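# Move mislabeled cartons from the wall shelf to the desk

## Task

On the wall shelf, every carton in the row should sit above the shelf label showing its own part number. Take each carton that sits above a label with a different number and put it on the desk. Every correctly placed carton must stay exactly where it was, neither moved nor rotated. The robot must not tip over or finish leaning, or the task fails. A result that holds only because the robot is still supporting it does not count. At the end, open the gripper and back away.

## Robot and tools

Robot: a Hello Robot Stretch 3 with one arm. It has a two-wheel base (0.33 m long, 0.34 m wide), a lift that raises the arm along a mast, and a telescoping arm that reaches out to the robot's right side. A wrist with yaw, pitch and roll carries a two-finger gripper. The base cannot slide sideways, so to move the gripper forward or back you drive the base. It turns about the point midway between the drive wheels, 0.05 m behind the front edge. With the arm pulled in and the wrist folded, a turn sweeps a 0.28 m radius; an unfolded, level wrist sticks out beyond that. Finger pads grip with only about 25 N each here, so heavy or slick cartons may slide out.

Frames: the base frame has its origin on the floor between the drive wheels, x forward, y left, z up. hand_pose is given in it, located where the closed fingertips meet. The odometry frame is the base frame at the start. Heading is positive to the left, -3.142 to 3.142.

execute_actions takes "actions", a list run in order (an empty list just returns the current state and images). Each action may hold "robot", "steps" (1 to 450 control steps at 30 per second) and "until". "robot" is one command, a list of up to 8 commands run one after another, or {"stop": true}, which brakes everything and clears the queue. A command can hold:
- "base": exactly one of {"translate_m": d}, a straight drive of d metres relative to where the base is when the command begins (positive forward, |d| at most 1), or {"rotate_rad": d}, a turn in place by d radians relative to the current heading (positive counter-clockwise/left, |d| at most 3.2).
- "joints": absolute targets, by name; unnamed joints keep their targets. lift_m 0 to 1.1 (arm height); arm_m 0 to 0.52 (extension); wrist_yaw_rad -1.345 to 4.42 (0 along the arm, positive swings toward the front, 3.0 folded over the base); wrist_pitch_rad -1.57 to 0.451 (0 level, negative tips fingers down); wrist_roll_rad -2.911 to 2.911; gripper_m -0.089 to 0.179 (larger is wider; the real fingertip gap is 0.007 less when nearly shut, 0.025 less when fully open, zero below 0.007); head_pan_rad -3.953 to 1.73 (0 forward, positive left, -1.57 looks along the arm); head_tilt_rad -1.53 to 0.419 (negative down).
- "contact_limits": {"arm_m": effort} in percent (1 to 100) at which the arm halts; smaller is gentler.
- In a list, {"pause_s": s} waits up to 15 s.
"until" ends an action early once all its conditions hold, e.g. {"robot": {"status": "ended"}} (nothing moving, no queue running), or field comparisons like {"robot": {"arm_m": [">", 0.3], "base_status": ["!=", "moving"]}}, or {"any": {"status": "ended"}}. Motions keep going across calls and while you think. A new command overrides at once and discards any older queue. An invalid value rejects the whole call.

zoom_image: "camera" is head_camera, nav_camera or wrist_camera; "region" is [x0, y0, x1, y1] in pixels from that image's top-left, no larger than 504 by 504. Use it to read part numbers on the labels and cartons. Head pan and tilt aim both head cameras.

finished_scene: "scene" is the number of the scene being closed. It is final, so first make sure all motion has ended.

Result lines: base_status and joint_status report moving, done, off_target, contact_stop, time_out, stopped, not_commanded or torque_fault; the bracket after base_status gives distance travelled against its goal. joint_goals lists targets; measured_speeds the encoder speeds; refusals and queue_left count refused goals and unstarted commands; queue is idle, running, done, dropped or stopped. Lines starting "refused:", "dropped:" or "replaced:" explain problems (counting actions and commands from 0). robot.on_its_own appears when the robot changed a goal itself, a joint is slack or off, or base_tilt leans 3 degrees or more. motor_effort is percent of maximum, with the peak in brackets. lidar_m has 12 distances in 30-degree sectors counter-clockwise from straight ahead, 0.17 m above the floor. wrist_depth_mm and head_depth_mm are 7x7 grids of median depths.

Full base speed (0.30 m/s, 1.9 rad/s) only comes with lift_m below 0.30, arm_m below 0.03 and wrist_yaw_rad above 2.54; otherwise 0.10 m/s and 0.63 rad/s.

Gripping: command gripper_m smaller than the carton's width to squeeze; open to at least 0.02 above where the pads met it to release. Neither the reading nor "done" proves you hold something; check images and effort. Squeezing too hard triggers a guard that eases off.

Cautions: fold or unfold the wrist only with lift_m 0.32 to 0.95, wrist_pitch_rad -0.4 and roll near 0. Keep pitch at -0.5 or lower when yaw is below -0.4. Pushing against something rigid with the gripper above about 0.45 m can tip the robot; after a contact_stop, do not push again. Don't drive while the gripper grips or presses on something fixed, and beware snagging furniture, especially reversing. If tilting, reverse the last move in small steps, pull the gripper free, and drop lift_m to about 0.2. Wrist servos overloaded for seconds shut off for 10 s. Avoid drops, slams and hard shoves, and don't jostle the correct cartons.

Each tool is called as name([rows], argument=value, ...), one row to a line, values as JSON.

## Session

execute_actions([
  {"robot":{"joints":{"head_tilt_rad":-0.3}},"steps":100,"until":{"robot":{"status":"ended"}}},
])

execute_actions([
  {"robot":{"joints":{"head_pan_rad":1.7}},"steps":200,"until":{"robot":{"status":"ended"}}},
])

execute_actions([
  {"robot":{"joints":{"head_pan_rad":-2.2}},"steps":300,"until":{"robot":{"status":"ended"}}},
])

Scene clock: 0.77 s.
robot.base_odometry: x=+0.000 y=+0.000 heading=+0.000 (m, m, rad; robot's odometry frame)
robot.turned_by_wheels: +0.000 (rad since the last result)
robot.turned_by_imu: +0.000 (rad since the last result)
robot.base_tilt: forward=-2.2 right=+0.1 (deg)
robot.lidar_m: 1.44 1.35 1.37 1.73 2.28 2.68 2.42 2.02 2.45 2.16 2.02 2.05
robot.head_depth_mm: 1783 1872 1962 2089 2213 2153 1659 / 1649 1725 1817 1913 2016 2075 1657 / 1544 1605 1685 1754 1843 1931 1671 / 1431 1483 1552 1614 1706 1793 1682 / 1347 1394 1450 1511 1581 1662 1678 / 1270 1313 1372 1423 1484 1547 1574 / 1204 1246 1287 1335 1387 1449 1509
robot.base_status: not_commanded
robot.joint_positions: lift_m=+0.427 arm_m=-0.001 wrist_yaw_rad=+2.937 wrist_pitch_rad=-0.449 wrist_roll_rad=-0.009 gripper_m=+0.037 head_pan_rad=-0.007 head_tilt_rad=-0.296
robot.joint_goals: lift_m=+0.427 arm_m=-0.001 wrist_yaw_rad=+2.937 wrist_pitch_rad=-0.449 wrist_roll_rad=-0.009 gripper_m=+0.037 head_pan_rad=-0.007 head_tilt_rad=-0.300
robot.joint_status: lift_m=not_commanded arm_m=not_commanded wrist_yaw_rad=not_commanded wrist_pitch_rad=not_commanded wrist_roll_rad=not_commanded gripper_m=not_commanded head_pan_rad=not_commanded head_tilt_rad=done
robot.measured_speeds: translate_m=+0.000 rotate_rad=+0.000 lift_m=+0.000 arm_m=+0.000 wrist_yaw_rad=+0.000 wrist_pitch_rad=+0.000 wrist_roll_rad=+0.000 head_pan_rad=+0.000 head_tilt_rad=+0.000
robot: refusals=0 queue=done queue_left=0
robot.motor_effort: left_wheel=+0(0) right_wheel=+0(0) lift_m=+30(30) arm_m=+0(0) wrist_yaw_rad=+0(0) wrist_pitch_rad=+4(4) wrist_roll_rad=+0(0) gripper_m=-1(0) head_pan_rad=+0(0) head_tilt_rad=-3(31) (%)
robot.hand_pose: x=+0.0235 y=+0.0721 z=+0.4325 quat_wxyz=(+0.227, +0.699, +0.087, +0.673) (m; robot's base frame)
robot.wrist_depth_mm: - - - - - - 973 / - - - - - - - / - - - - - - - / 893 871 891 891 879 900 890 / 744 748 773 744 745 723 721 / 638 632 - 628 609 631 624 / 553 549 - 558 546 539 543
pictures: head_camera (sideways: a quarter turn clockwise sets it upright), nav_camera (sideways: a quarter turn counterclockwise sets it upright), wrist_camera
Images, in order (width x height): head_camera 896x504, nav_camera 672x504, wrist_camera 644x364.

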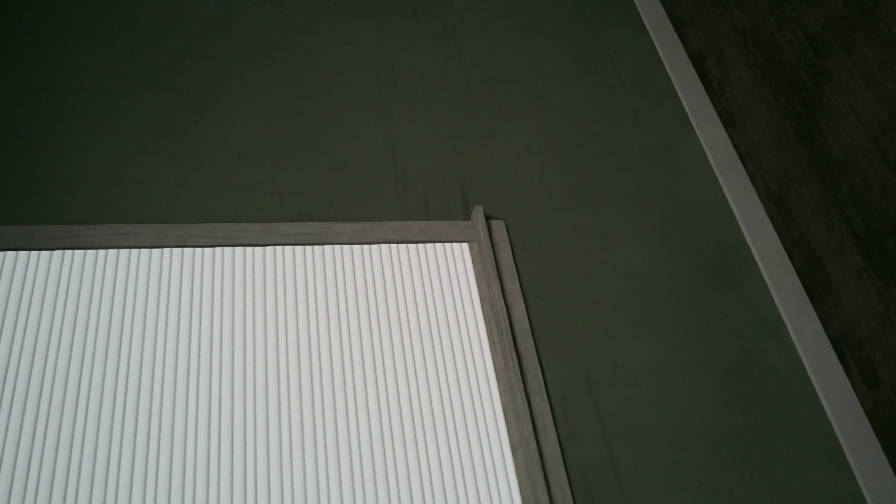

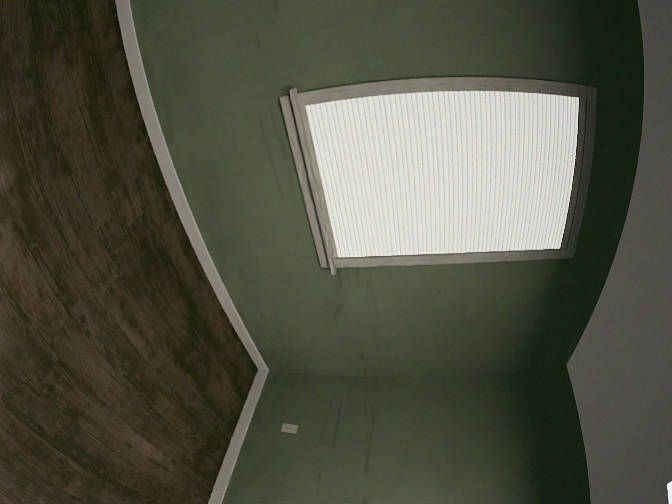

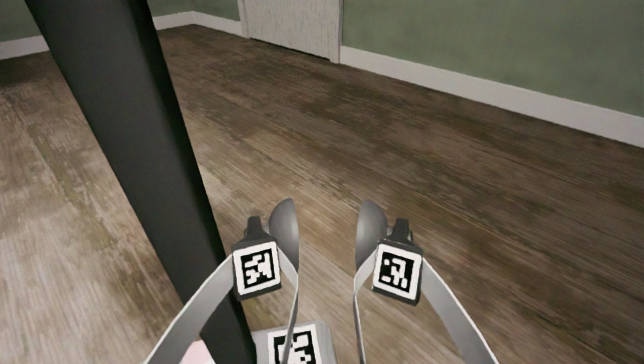

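Scene clock: 2.20 s.
robot.base_odometry: x=+0.000 y=+0.000 heading=+0.000 (m, m, rad; robot's odometry frame)
robot.turned_by_wheels: +0.000 (rad since the last result)
robot.turned_by_imu: +0.000 (rad since the last result)
robot.base_tilt: forward=-2.2 right=+0.1 (deg)
robot.lidar_m: 1.44 1.35 1.37 1.74 2.27 2.67 2.42 2.02 2.46 2.16 2.01 2.05
robot.head_depth_mm: 1679 1743 1788 1857 1923 1972 1667 / 1933 1989 2077 2150 2235 2154 1674 / 2251 2351 2485 2561 2651 2172 1671 / 2687 2797 2964 3073 2996 2191 1681 / 2661 2745 2883 3017 3035 2192 1684 / 2541 2639 2737 2872 2948 2199 1687 / 2442 2561 2640 2765 - - -
robot.base_status: not_commanded
robot.joint_positions: lift_m=+0.427 arm_m=-0.001 wrist_yaw_rad=+2.937 wrist_pitch_rad=-0.449 wrist_roll_rad=-0.009 gripper_m=+0.037 head_pan_rad=+1.693 head_tilt_rad=-0.296
robot.joint_goals: lift_m=+0.427 arm_m=-0.001 wrist_yaw_rad=+2.937 wrist_pitch_rad=-0.449 wrist_roll_rad=-0.009 gripper_m=+0.037 head_pan_rad=+1.700 head_tilt_rad=-0.300
robot.joint_status: lift_m=not_commanded arm_m=not_commanded wrist_yaw_rad=not_commanded wrist_pitch_rad=not_commanded wrist_roll_rad=not_commanded gripper_m=not_commanded head_pan_rad=done head_tilt_rad=done
robot.measured_speeds: translate_m=+0.000 rotate_rad=+0.000 lift_m=+0.000 arm_m=+0.000 wrist_yaw_rad=+0.000 wrist_pitch_rad=+0.000 wrist_roll_rad=+0.000 head_pan_rad=+0.000 head_tilt_rad=+0.000
robot: refusals=0 queue=done queue_left=0
robot.motor_effort: left_wheel=+0(0) right_wheel=+0(1) lift_m=+30(30) arm_m=+0(0) wrist_yaw_rad=+0(0) wrist_pitch_rad=+4(4) wrist_roll_rad=+1(0) gripper_m=+0(0) head_pan_rad=+5(55) head_tilt_rad=-2(3) (%)
robot.hand_pose: x=+0.0235 y=+0.0721 z=+0.4325 quat_wxyz=(+0.227, +0.699, +0.087, +0.673) (m; robot's base frame)
robot.wrist_depth_mm: - - - - - - 956 / - - - - - - - / - - - - - - - / 906 910 885 904 884 897 880 / 754 745 776 736 738 720 722 / 637 635 - 634 605 632 629 / 549 556 - 561 539 543 542
pictures: head_camera (sideways: a quarter turn clockwise sets it upright), nav_camera (sideways: a quarter turn counterclockwise sets it upright), wrist_camera
Images, in order (width x height): head_camera 896x504, nav_camera 672x504, wrist_camera 644x364.

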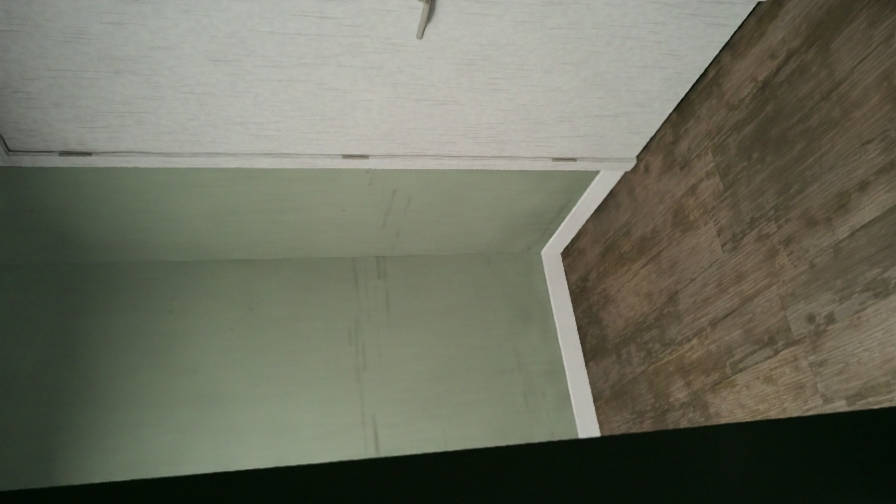

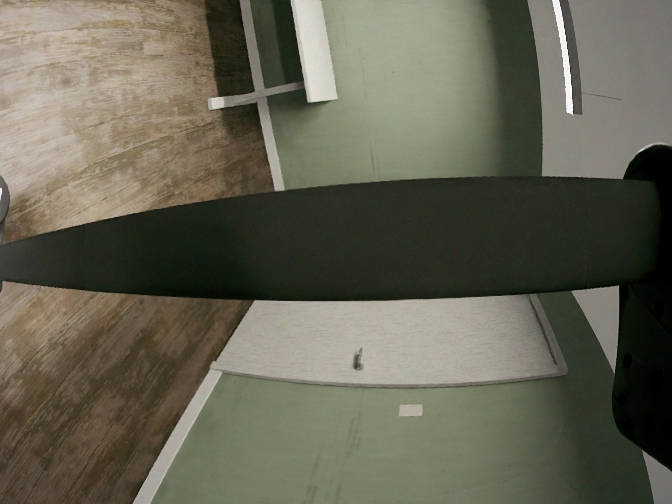

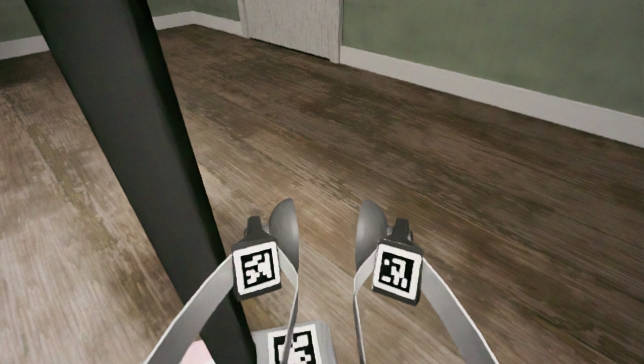

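Scene clock: 4.67 s.
robot.base_odometry: x=+0.000 y=+0.000 heading=+0.000 (m, m, rad; robot's odometry frame)
robot.turned_by_wheels: +0.000 (rad since the last result)
robot.turned_by_imu: -0.001 (rad since the last result)
robot.base_tilt: forward=-2.1 right=+0.0 (deg)
robot.lidar_m: 1.44 1.35 1.37 1.72 2.27 2.67 2.42 2.02 2.45 2.16 2.02 2.05
robot.head_depth_mm: 2103 2190 2277 2377 2475 2157 1661 / 2159 2276 2344 2468 2597 2155 1662 / 2238 2338 2448 2564 2681 2180 1673 / 2325 2438 2551 2678 2778 2190 1674 / 2413 2515 2644 2792 2878 2175 1686 / 2504 2656 2765 2899 2992 2204 1686 / 2609 2754 2894 3017 3022 2205 1692
robot.base_status: not_commanded
robot.joint_positions: lift_m=+0.427 arm_m=-0.001 wrist_yaw_rad=+2.937 wrist_pitch_rad=-0.449 wrist_roll_rad=-0.009 gripper_m=+0.037 head_pan_rad=-2.193 head_tilt_rad=-0.296
robot.joint_goals: lift_m=+0.427 arm_m=-0.001 wrist_yaw_rad=+2.937 wrist_pitch_rad=-0.449 wrist_roll_rad=-0.009 gripper_m=+0.037 head_pan_rad=-2.200 head_tilt_rad=-0.300
robot.joint_status: lift_m=not_commanded arm_m=not_commanded wrist_yaw_rad=not_commanded wrist_pitch_rad=not_commanded wrist_roll_rad=not_commanded gripper_m=not_commanded head_pan_rad=done head_tilt_rad=done
robot.measured_speeds: translate_m=+0.000 rotate_rad=+0.000 lift_m=+0.000 arm_m=+0.000 wrist_yaw_rad=+0.000 wrist_pitch_rad=+0.000 wrist_roll_rad=+0.000 head_pan_rad=+0.000 head_tilt_rad=+0.000
robot: refusals=0 queue=done queue_left=0
robot.motor_effort: left_wheel=+0(0) right_wheel=+0(0) lift_m=+30(31) arm_m=+0(1) wrist_yaw_rad=+0(0) wrist_pitch_rad=+4(4) wrist_roll_rad=+0(1) gripper_m=-1(0) head_pan_rad=-5(55) head_tilt_rad=-2(3) (%)
robot.hand_pose: x=+0.0235 y=+0.0721 z=+0.4325 quat_wxyz=(+0.227, +0.699, +0.087, +0.673) (m; robot's base frame)
robot.wrist_depth_mm: - - - - - - 976 / - - - - - - - / - - - - - - - / 922 888 892 899 904 896 892 / 751 751 770 742 755 737 733 / 630 633 - 622 607 622 623 / 542 555 - 558 546 538 542
pictures: head_camera (sideways: a quarter turn clockwise sets it upright), nav_camera (sideways: a quarter turn counterclockwise sets it upright), wrist_camera
Images, in order (width x height): head_camera 896x504, nav_camera 672x504, wrist_camera 644x364.

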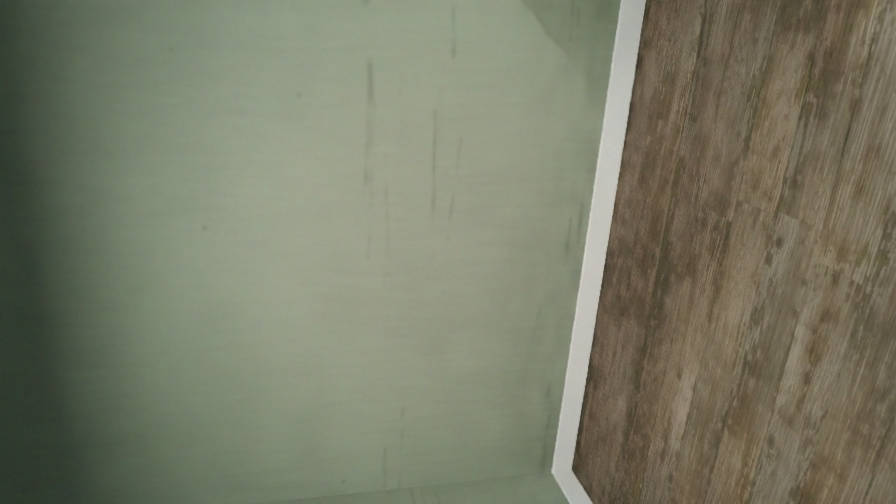

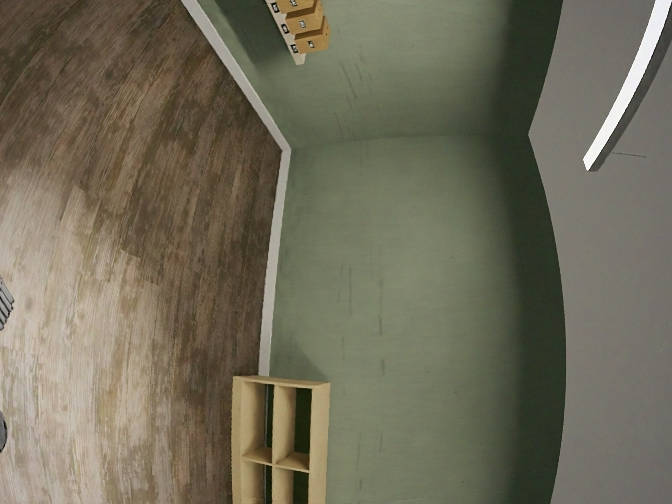

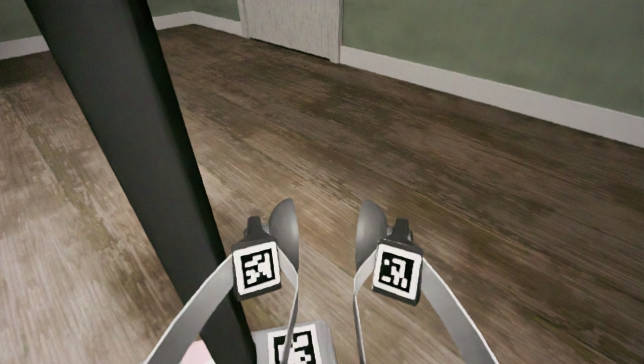

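execute_actions([
  {"robot":[{"joints":{"lift_m":0.25,"head_pan_rad":-1.7,"head_tilt_rad":-0.75}},{"base":{"rotate_rad":-0.84}},{"base":{"translate_m":1.0}},{"base":{"translate_m":0.09}},{"base":{"rotate_rad":1.59}},{"base":{"translate_m":-0.4},"joints":{"lift_m":0.8,"wrist_pitch_rad":-0.4}},{"joints":{"wrist_yaw_rad":0,"gripper_m":0.13}}],"steps":450,"until":{"robot":{"status":"ended"}}},
  {"steps":450,"until":{"robot":{"status":"ended"}}},
])

Scene clock: 26.80 s.
robot.base_odometry: x=+0.435 y=-1.084 heading=+0.750 (m, m, rad; robot's odometry frame)
robot.turned_by_wheels: +0.750 (rad since the last result)
robot.turned_by_imu: +0.740 (rad since the last result)
robot.base_tilt: forward=-2.1 right=+0.1 (deg)
robot.lidar_m: 1.62 1.75 2.63 3.39 2.57 2.16 2.15 1.13 0.90 0.89 0.96 1.45
robot.head_depth_mm: 754 845 906 819 1313 1408 - / 755 849 891 774 1313 1402 - / 755 847 925 862 1309 1397 - / 756 848 905 778 1315 - - / 758 848 964 992 1325 1379 1218 / 760 851 967 1112 1322 1408 1225 / 760 851 966 1116 1319 1414 1224
robot.base_status: done (translate_m -0.4000 of -0.4000)
robot.joint_positions: lift_m=+0.800 arm_m=-0.001 wrist_yaw_rad=+0.002 wrist_pitch_rad=-0.417 wrist_roll_rad=-0.009 gripper_m=+0.130 head_pan_rad=-1.707 head_tilt_rad=-0.741
robot.joint_goals: lift_m=+0.800 arm_m=-0.001 wrist_yaw_rad=+0.000 wrist_pitch_rad=-0.400 wrist_roll_rad=-0.009 gripper_m=+0.130 head_pan_rad=-1.700 head_tilt_rad=-0.750
robot.joint_status: lift_m=done arm_m=not_commanded wrist_yaw_rad=done wrist_pitch_rad=done wrist_roll_rad=not_commanded gripper_m=done head_pan_rad=done head_tilt_rad=done
robot.measured_speeds: translate_m=+0.000 rotate_rad=+0.000 lift_m=+0.000 arm_m=+0.000 wrist_yaw_rad=+0.000 wrist_pitch_rad=+0.000 wrist_roll_rad=+0.000 head_pan_rad=+0.000 head_tilt_rad=+0.000
robot: refusals=0 queue=done queue_left=0
robot.motor_effort: left_wheel=-2(10) right_wheel=+2(9) lift_m=+33(35) arm_m=+0(0) wrist_yaw_rad=-1(3) wrist_pitch_rad=+5(5) wrist_roll_rad=+0(0) gripper_m=+0(100) head_pan_rad=+4(46) head_tilt_rad=-5(43) (%)
robot.hand_pose: x=-0.0211 y=-0.3682 z=+0.8127 quat_wxyz=(+0.695, +0.148, -0.688, -0.145) (m; robot's base frame)
robot.wrist_depth_mm: 661 630 601 565 541 478 480 / 731 703 670 398 391 352 354 / 811 780 739 446 425 398 382 / 944 877 853 476 455 441 419 / - - 955 900 868 791 768 / - - - - 975 - 879 / 975 938 942 943 937 931 943
pictures: head_camera (sideways: a quarter turn clockwise sets it upright), nav_camera (sideways: a quarter turn counterclockwise sets it upright), wrist_camera
Images, in order (width x height): head_camera 896x504, nav_camera 672x504, wrist_camera 644x364.

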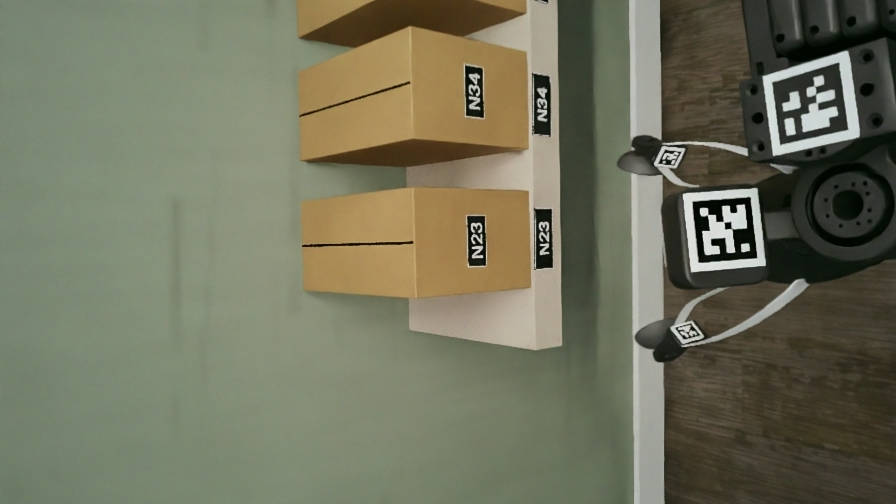

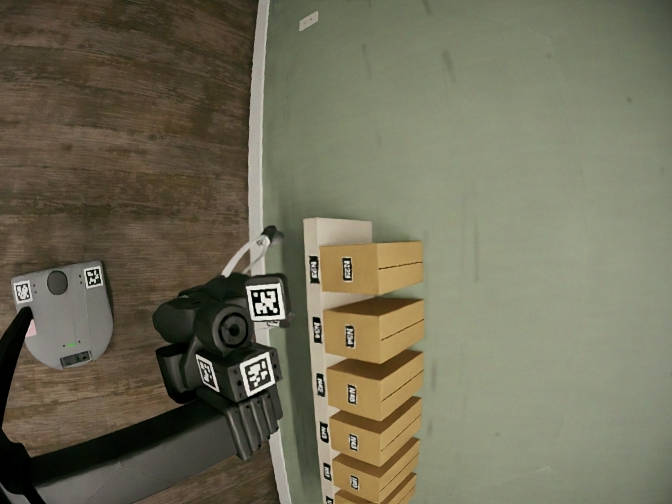

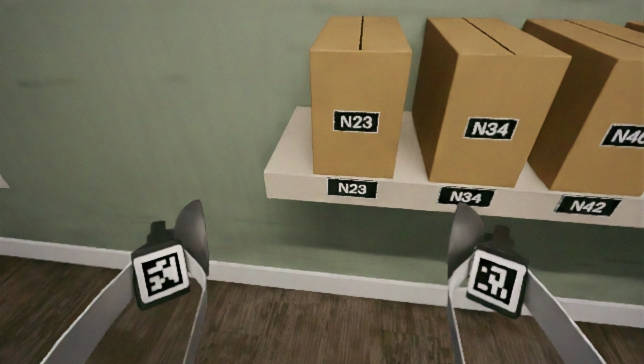

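execute_actions([
  {"robot":[{"base":{"rotate_rad":-0.15}},{"base":{"translate_m":-0.5},"joints":{"lift_m":0.7,"wrist_pitch_rad":0,"head_pan_rad":-1.9}}],"steps":450,"until":{"robot":{"status":"ended"}}},
])

Scene clock: 34.50 s.
robot.base_odometry: x=+0.022 y=-1.367 heading=+0.600 (m, m, rad; robot's odometry frame)
robot.turned_by_wheels: -0.150 (rad since the last result)
robot.turned_by_imu: -0.152 (rad since the last result)
robot.base_tilt: forward=-2.1 right=+0.0 (deg)
robot.lidar_m: 2.11 2.18 2.92 3.46 2.25 1.72 1.65 1.32 0.95 0.90 0.93 1.25
robot.head_depth_mm: 899 1015 1166 1374 1569 1392 1227 / 867 976 1093 971 1527 1400 1259 / 839 944 898 874 1463 1402 1259 / 814 909 939 864 1375 1406 1265 / 790 879 907 807 1328 1422 - / 765 848 922 807 1264 1388 1221 / 743 821 885 763 851 1356 1226
robot.base_status: done (translate_m -0.5000 of -0.5000)
robot.joint_positions: lift_m=+0.700 arm_m=-0.001 wrist_yaw_rad=+0.001 wrist_pitch_rad=-0.020 wrist_roll_rad=-0.009 gripper_m=+0.130 head_pan_rad=-1.893 head_tilt_rad=-0.741
robot.joint_goals: lift_m=+0.700 arm_m=-0.001 wrist_yaw_rad=+0.000 wrist_pitch_rad=+0.000 wrist_roll_rad=-0.009 gripper_m=+0.130 head_pan_rad=-1.900 head_tilt_rad=-0.750
robot.joint_status: lift_m=done arm_m=not_commanded wrist_yaw_rad=done wrist_pitch_rad=done wrist_roll_rad=not_commanded gripper_m=done head_pan_rad=done head_tilt_rad=done
robot.measured_speeds: translate_m=+0.000 rotate_rad=+0.000 lift_m=+0.000 arm_m=+0.000 wrist_yaw_rad=+0.000 wrist_pitch_rad=+0.000 wrist_roll_rad=+0.000 head_pan_rad=+0.000 head_tilt_rad=+0.000
robot: refusals=0 queue=done queue_left=0
robot.motor_effort: left_wheel=+3(6) right_wheel=-2(6) lift_m=+26(34) arm_m=+0(0) wrist_yaw_rad=-1(2) wrist_pitch_rad=+6(6) wrist_roll_rad=+0(1) gripper_m=+0(0) head_pan_rad=-5(29) head_tilt_rad=-5(6) (%)
robot.hand_pose: x=-0.0212 y=-0.3994 z=+0.8096 quat_wxyz=(+0.711, +0.008, -0.704, -0.007) (m; robot's base frame)
robot.wrist_depth_mm: 596 607 600 598 615 602 609 / 622 622 624 630 634 632 633 / 458 465 542 569 501 480 652 / 414 415 420 417 418 425 682 / 429 432 436 437 437 434 704 / 437 - 448 443 449 - 748 / 755 766 769 781 764 776 802
pictures: head_camera (sideways: a quarter turn clockwise sets it upright), nav_camera (sideways: a quarter turn counterclockwise sets it upright), wrist_camera
Images, in order (width x height): head_camera 896x504, nav_camera 672x504, wrist_camera 644x364.

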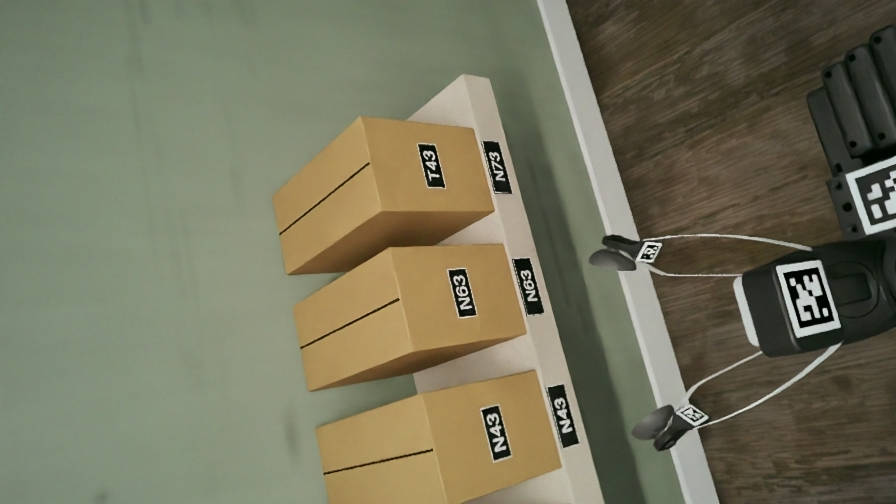

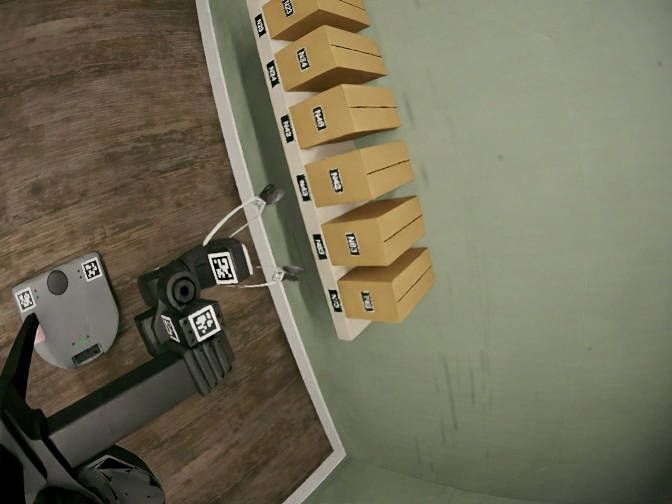

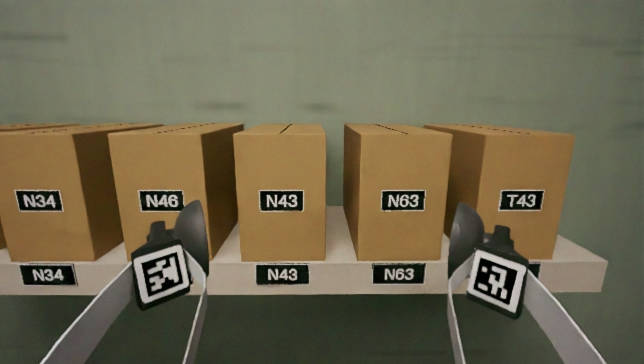

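execute_actions([
  {"robot":{"base":{"translate_m":-0.28},"joints":{"lift_m":0.65,"arm_m":0.17,"head_pan_rad":-1.7}},"steps":450,"until":{"robot":{"status":"ended"}}},
])

Scene clock: 38.70 s.
robot.base_odometry: x=-0.209 y=-1.525 heading=+0.600 (m, m, rad; robot's odometry frame)
robot.turned_by_wheels: +0.000 (rad since the last result)
robot.turned_by_imu: -0.001 (rad since the last result)
robot.base_tilt: forward=-2.1 right=+0.1 (deg)
robot.lidar_m: 2.40 2.48 3.27 3.47 1.57 1.44 1.37 1.33 0.95 0.91 0.94 1.26
robot.head_depth_mm: 814 915 1046 1217 1450 1395 1223 / 804 905 1030 1190 1411 - 1185 / 791 890 1011 1121 1378 - 1201 / 784 876 952 830 906 - 1214 / 774 864 924 813 1331 1409 1217 / 763 852 916 799 1298 1412 1218 / 753 841 912 790 1262 1407 1224
robot.base_status: done (translate_m -0.2800 of -0.2800)
robot.joint_positions: lift_m=+0.650 arm_m=+0.170 wrist_yaw_rad=+0.000 wrist_pitch_rad=-0.020 wrist_roll_rad=-0.009 gripper_m=+0.130 head_pan_rad=-1.707 head_tilt_rad=-0.741
robot.joint_goals: lift_m=+0.650 arm_m=+0.170 wrist_yaw_rad=+0.000 wrist_pitch_rad=+0.000 wrist_roll_rad=-0.009 gripper_m=+0.130 head_pan_rad=-1.700 head_tilt_rad=-0.750
robot.joint_status: lift_m=done arm_m=done wrist_yaw_rad=done wrist_pitch_rad=done wrist_roll_rad=not_commanded gripper_m=done head_pan_rad=done head_tilt_rad=done
robot.measured_speeds: translate_m=+0.000 rotate_rad=+0.000 lift_m=+0.000 arm_m=+0.000 wrist_yaw_rad=+0.000 wrist_pitch_rad=+0.000 wrist_roll_rad=+0.000 head_pan_rad=+0.000 head_tilt_rad=+0.000
robot: refusals=0 queue=done queue_left=0
robot.motor_effort: left_wheel=+2(3) right_wheel=-2(7) lift_m=+26(27) arm_m=+3(9) wrist_yaw_rad=+0(1) wrist_pitch_rad=+5(6) wrist_roll_rad=+1(1) gripper_m=+0(1) head_pan_rad=+4(31) head_tilt_rad=-6(6) (%)
robot.hand_pose: x=-0.0214 y=-0.5704 z=+0.7598 quat_wxyz=(+0.711, +0.007, -0.704, -0.007) (m; robot's base frame)
robot.wrist_depth_mm: 453 451 453 455 453 457 458 / 461 467 462 461 474 475 474 / 236 238 267 238 487 498 492 / 244 247 265 248 511 513 522 / 257 256 263 258 449 528 542 / 265 - 268 268 276 - 560 / 271 275 276 275 278 584 598
pictures: head_camera (sideways: a quarter turn clockwise sets it upright), nav_camera (sideways: a quarter turn counterclockwise sets it upright), wrist_camera
Images, in order (width x height): head_camera 896x504, nav_camera 672x504, wrist_camera 644x364.

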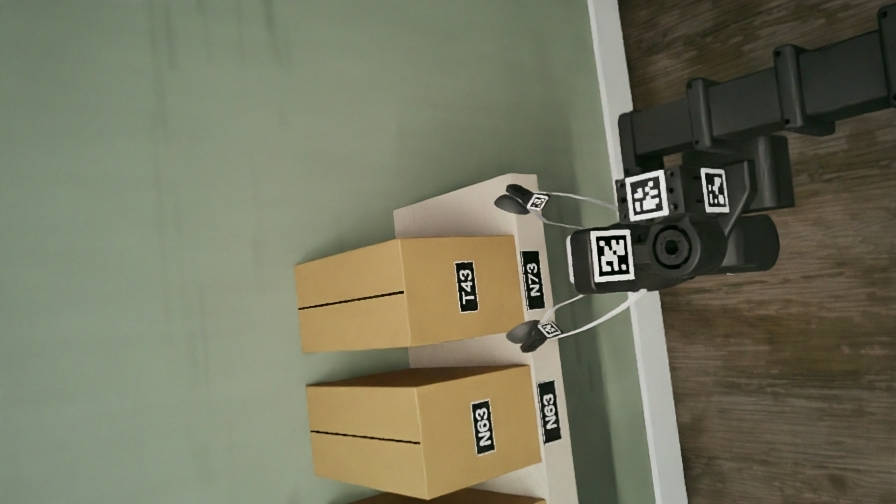

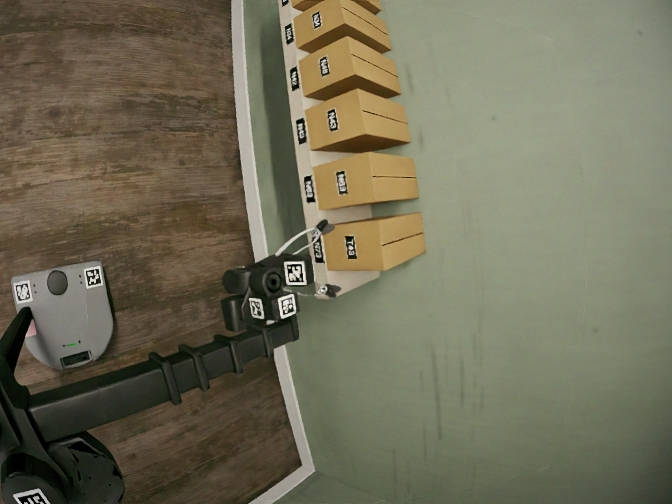

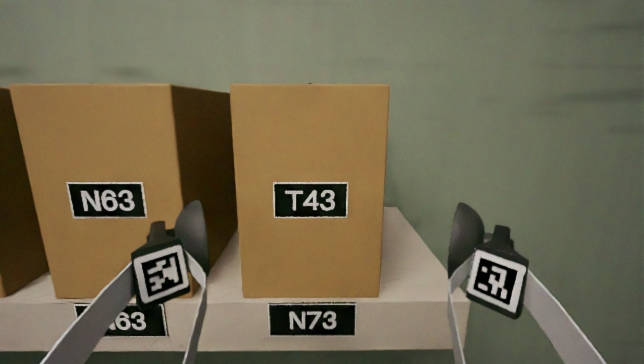

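execute_actions([
  {"robot":[{"base":{"translate_m":0.012},"joints":{"lift_m":0.62}},{"joints":{"arm_m":0.30}},{"joints":{"gripper_m":0.04}},{"pause_s":0.5},{"joints":{"lift_m":0.66}},{"joints":{"arm_m":0}},{"joints":{"lift_m":0.85},"base":{"rotate_rad":1.36}},{"base":{"translate_m":1.0}}],"steps":450,"until":{"robot":{"status":"ended"}}},
  {"steps":450,"until":{"robot":{"status":"ended"}}},
  {"robot":[{"base":{"translate_m":1.0}},{"base":{"translate_m":0.42}},{"base":{"rotate_rad":1.79}}],"steps":450,"until":{"robot":{"status":"ended"}}},
  {"steps":450,"until":{"robot":{"status":"ended"}}},
])

Scene clock: 83.07 s.
robot.base_odometry: x=-1.117 y=+0.721 heading=-2.533 (m, m, rad; robot's odometry frame)
robot.turned_by_wheels: +3.150 (rad since the last result)
robot.turned_by_imu: +3.132 (rad since the last result)
robot.base_tilt: forward=-2.2 right=+0.0 (deg)
robot.lidar_m: 1.58 1.65 2.71 3.24 2.64 1.88 1.76 1.83 1.58 1.07 1.40 2.07
robot.head_depth_mm: 1388 1548 1734 967 1640 1484 - / 1362 1517 1122 970 1647 - - / 1341 1461 1047 440 995 - - / 1327 1445 458 430 471 - 1190 / 1314 1439 464 422 492 1394 1214 / 1294 1423 1156 927 1674 1416 1221 / 1274 1401 1170 931 1682 1421 1226
robot.base_status: done (rotate_rad +1.7899 of +1.7900)
robot.joint_positions: lift_m=+0.850 arm_m=+0.000 wrist_yaw_rad=+0.000 wrist_pitch_rad=-0.034 wrist_roll_rad=-0.009 gripper_m=+0.083 head_pan_rad=-1.707 head_tilt_rad=-0.741
robot.joint_goals: lift_m=+0.850 arm_m=+0.000 wrist_yaw_rad=+0.000 wrist_pitch_rad=+0.000 wrist_roll_rad=-0.009 gripper_m=+0.082 head_pan_rad=-1.700 head_tilt_rad=-0.750
robot.joint_status: lift_m=done arm_m=done wrist_yaw_rad=done wrist_pitch_rad=done wrist_roll_rad=not_commanded gripper_m=off_target head_pan_rad=done head_tilt_rad=done
robot.measured_speeds: translate_m=+0.000 rotate_rad=+0.000 lift_m=+0.000 arm_m=+0.000 wrist_yaw_rad=+0.000 wrist_pitch_rad=+0.000 wrist_roll_rad=+0.000 head_pan_rad=+0.000 head_tilt_rad=+0.000
robot: refusals=0 queue=done queue_left=0
robot.on_its_own: gripper_m is held at +0.082, not at your +0.040, by its stall guard, which is not easing now
robot.motor_effort: left_wheel=-2(7) right_wheel=+2(6) lift_m=+34(35) arm_m=-2(4) wrist_yaw_rad=+0(3) wrist_pitch_rad=+9(11) wrist_roll_rad=+0(0) gripper_m=-61(100) head_pan_rad=+4(4) head_tilt_rad=-6(5) (%)
robot.hand_pose: x=-0.0215 y=-0.4005 z=+0.9557 quat_wxyz=(+0.710, +0.012, -0.704, -0.012) (m; robot's base frame)
robot.wrist_depth_mm: - - 114 114 114 - - / - - 117 117 117 - - / - - 120 120 120 - - / - - 123 123 123 - - / 725 798 126 126 127 - - / 553 591 130 130 130 - - / - - 134 134 134 - -
pictures: head_camera (sideways: a quarter turn clockwise sets it upright), nav_camera (sideways: a quarter turn counterclockwise sets it upright), wrist_camera
Images, in order (width x height): head_camera 896x504, nav_camera 672x504, wrist_camera 644x364.

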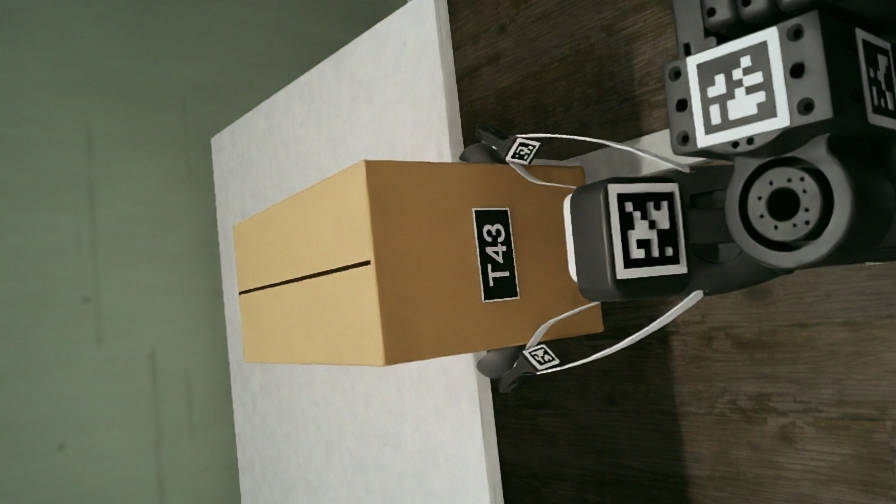

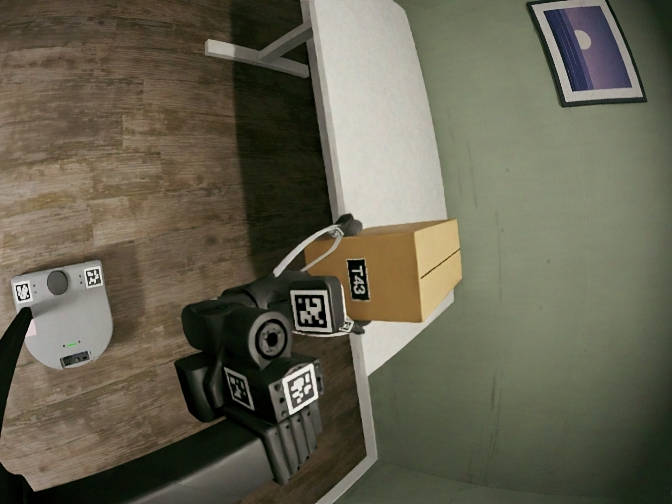

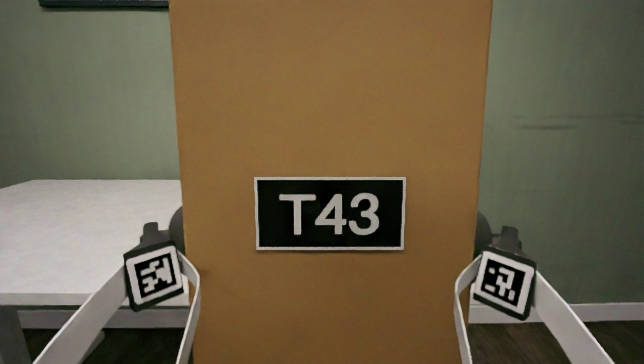

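execute_actions([
  {"robot":[{"base":{"translate_m":0.2},"joints":{"arm_m":0.45}},{"joints":{"lift_m":0.6}}],"steps":450,"until":{"robot":{"status":"ended"}}},
  {"robot":[{"joints":{"gripper_m":0.14}},{"joints":{"arm_m":0,"wrist_pitch_rad":-0.4,"lift_m":0.64}},{"joints":{"wrist_yaw_rad":3.0}},{"joints":{"lift_m":0.25},"base":{"rotate_rad":1.6}},{"base":{"translate_m":1.0}},{"base":{"translate_m":1.0}},{"base":{"translate_m":0.36}},{"base":{"rotate_rad":1.57}}],"steps":450,"until":{"robot":{"status":"ended"}}},
  {"steps":450,"until":{"robot":{"status":"ended"}}},
  {"robot":[{"joints":{"lift_m":0.7}},{"joints":{"wrist_yaw_rad":0,"gripper_m":0.13}},{"joints":{"wrist_pitch_rad":0,"lift_m":0.63}}],"steps":450,"until":{"robot":{"status":"ended"}}},
])

Scene clock: 123.03 s.
robot.base_odometry: x=-1.281 y=+0.607 heading=-2.533 (m, m, rad; robot's odometry frame)
robot.turned_by_wheels: +0.000 (rad since the last result)
robot.turned_by_imu: -0.005 (rad since the last result)
robot.base_tilt: forward=-2.1 right=+0.0 (deg)
robot.lidar_m: 1.39 1.47 2.43 3.25 2.94 2.09 1.97 2.03 1.12 1.50 1.27 1.86
robot.head_depth_mm: 1377 1499 1112 964 1634 1383 1204 / 1359 1477 1122 969 1586 1386 1202 / 1340 1450 1126 942 1649 1370 1222 / 1320 1432 808 829 1661 1399 1267 / 1304 1428 812 867 1664 1404 1222 / 1287 1413 1149 930 1667 1409 1222 / 1267 1396 1158 931 1685 1418 1223
robot.base_status: done (translate_m +0.2000 of +0.2000)
robot.joint_positions: lift_m=+0.630 arm_m=+0.000 wrist_yaw_rad=+0.000 wrist_pitch_rad=-0.021 wrist_roll_rad=-0.003 gripper_m=+0.130 head_pan_rad=-1.707 head_tilt_rad=-0.743
robot.joint_goals: lift_m=+0.630 arm_m=+0.000 wrist_yaw_rad=+0.000 wrist_pitch_rad=+0.000 wrist_roll_rad=-0.003 gripper_m=+0.130 head_pan_rad=-1.700 head_tilt_rad=-0.750
robot.joint_status: lift_m=done arm_m=done wrist_yaw_rad=done wrist_pitch_rad=done wrist_roll_rad=not_commanded gripper_m=done head_pan_rad=done head_tilt_rad=done
robot.measured_speeds: translate_m=+0.000 rotate_rad=+0.000 lift_m=+0.000 arm_m=+0.000 wrist_yaw_rad=+0.000 wrist_pitch_rad=+0.000 wrist_roll_rad=+0.000 head_pan_rad=+0.000 head_tilt_rad=+0.000
robot: refusals=0 queue=done queue_left=0
robot.motor_effort: left_wheel=-1(3) right_wheel=+1(5) lift_m=+26(35) arm_m=-2(15) wrist_yaw_rad=+1(6) wrist_pitch_rad=+6(70) wrist_roll_rad=-3(29) gripper_m=-1(100) head_pan_rad=+4(5) head_tilt_rad=-5(6) (%)
robot.hand_pose: x=-0.0215 y=-0.4009 z=+0.7395 quat_wxyz=(+0.708, +0.008, -0.706, -0.008) (m; robot's base frame)
robot.wrist_depth_mm: - - - 382 - - - / - - - 392 - - - / - - - 405 - - - / 489 489 483 - - 808 - / - - - - - - - / - - - - - - - / - - - - - - -
pictures: head_camera (sideways: a quarter turn clockwise sets it upright), nav_camera (sideways: a quarter turn counterclockwise sets it upright), wrist_camera
replaced: robot.lift_m: its motion had ended contact_stop
dropped: robot: command 1 of its queue: lift_m: contact_stop
Images, in order (width x height): head_camera 896x504, nav_camera 672x504, wrist_camera 644x364.

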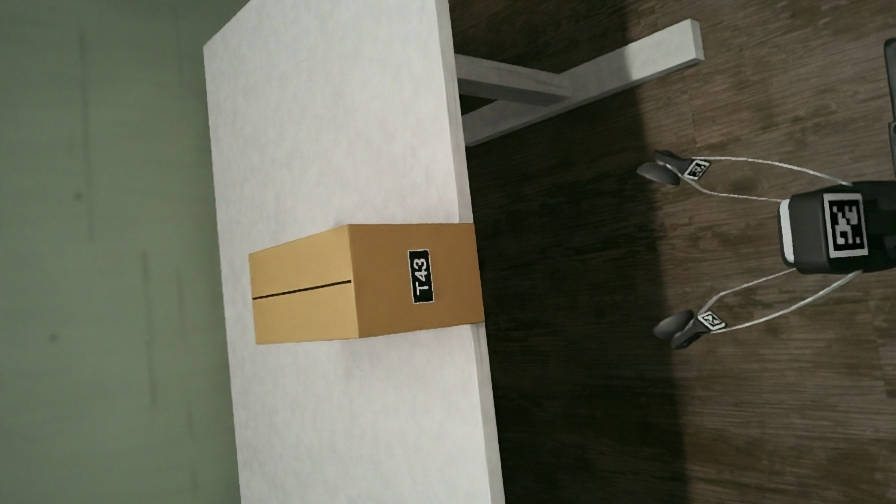

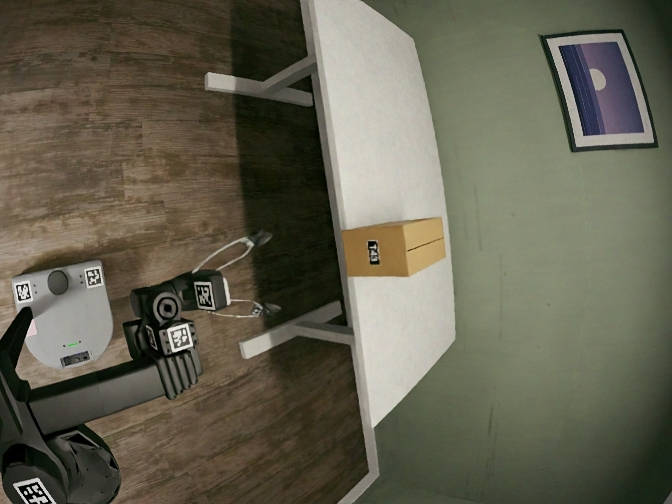

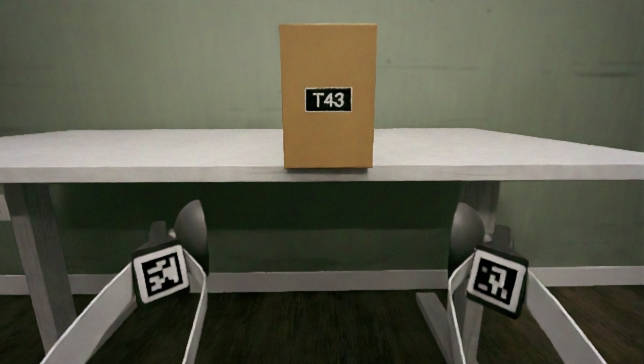

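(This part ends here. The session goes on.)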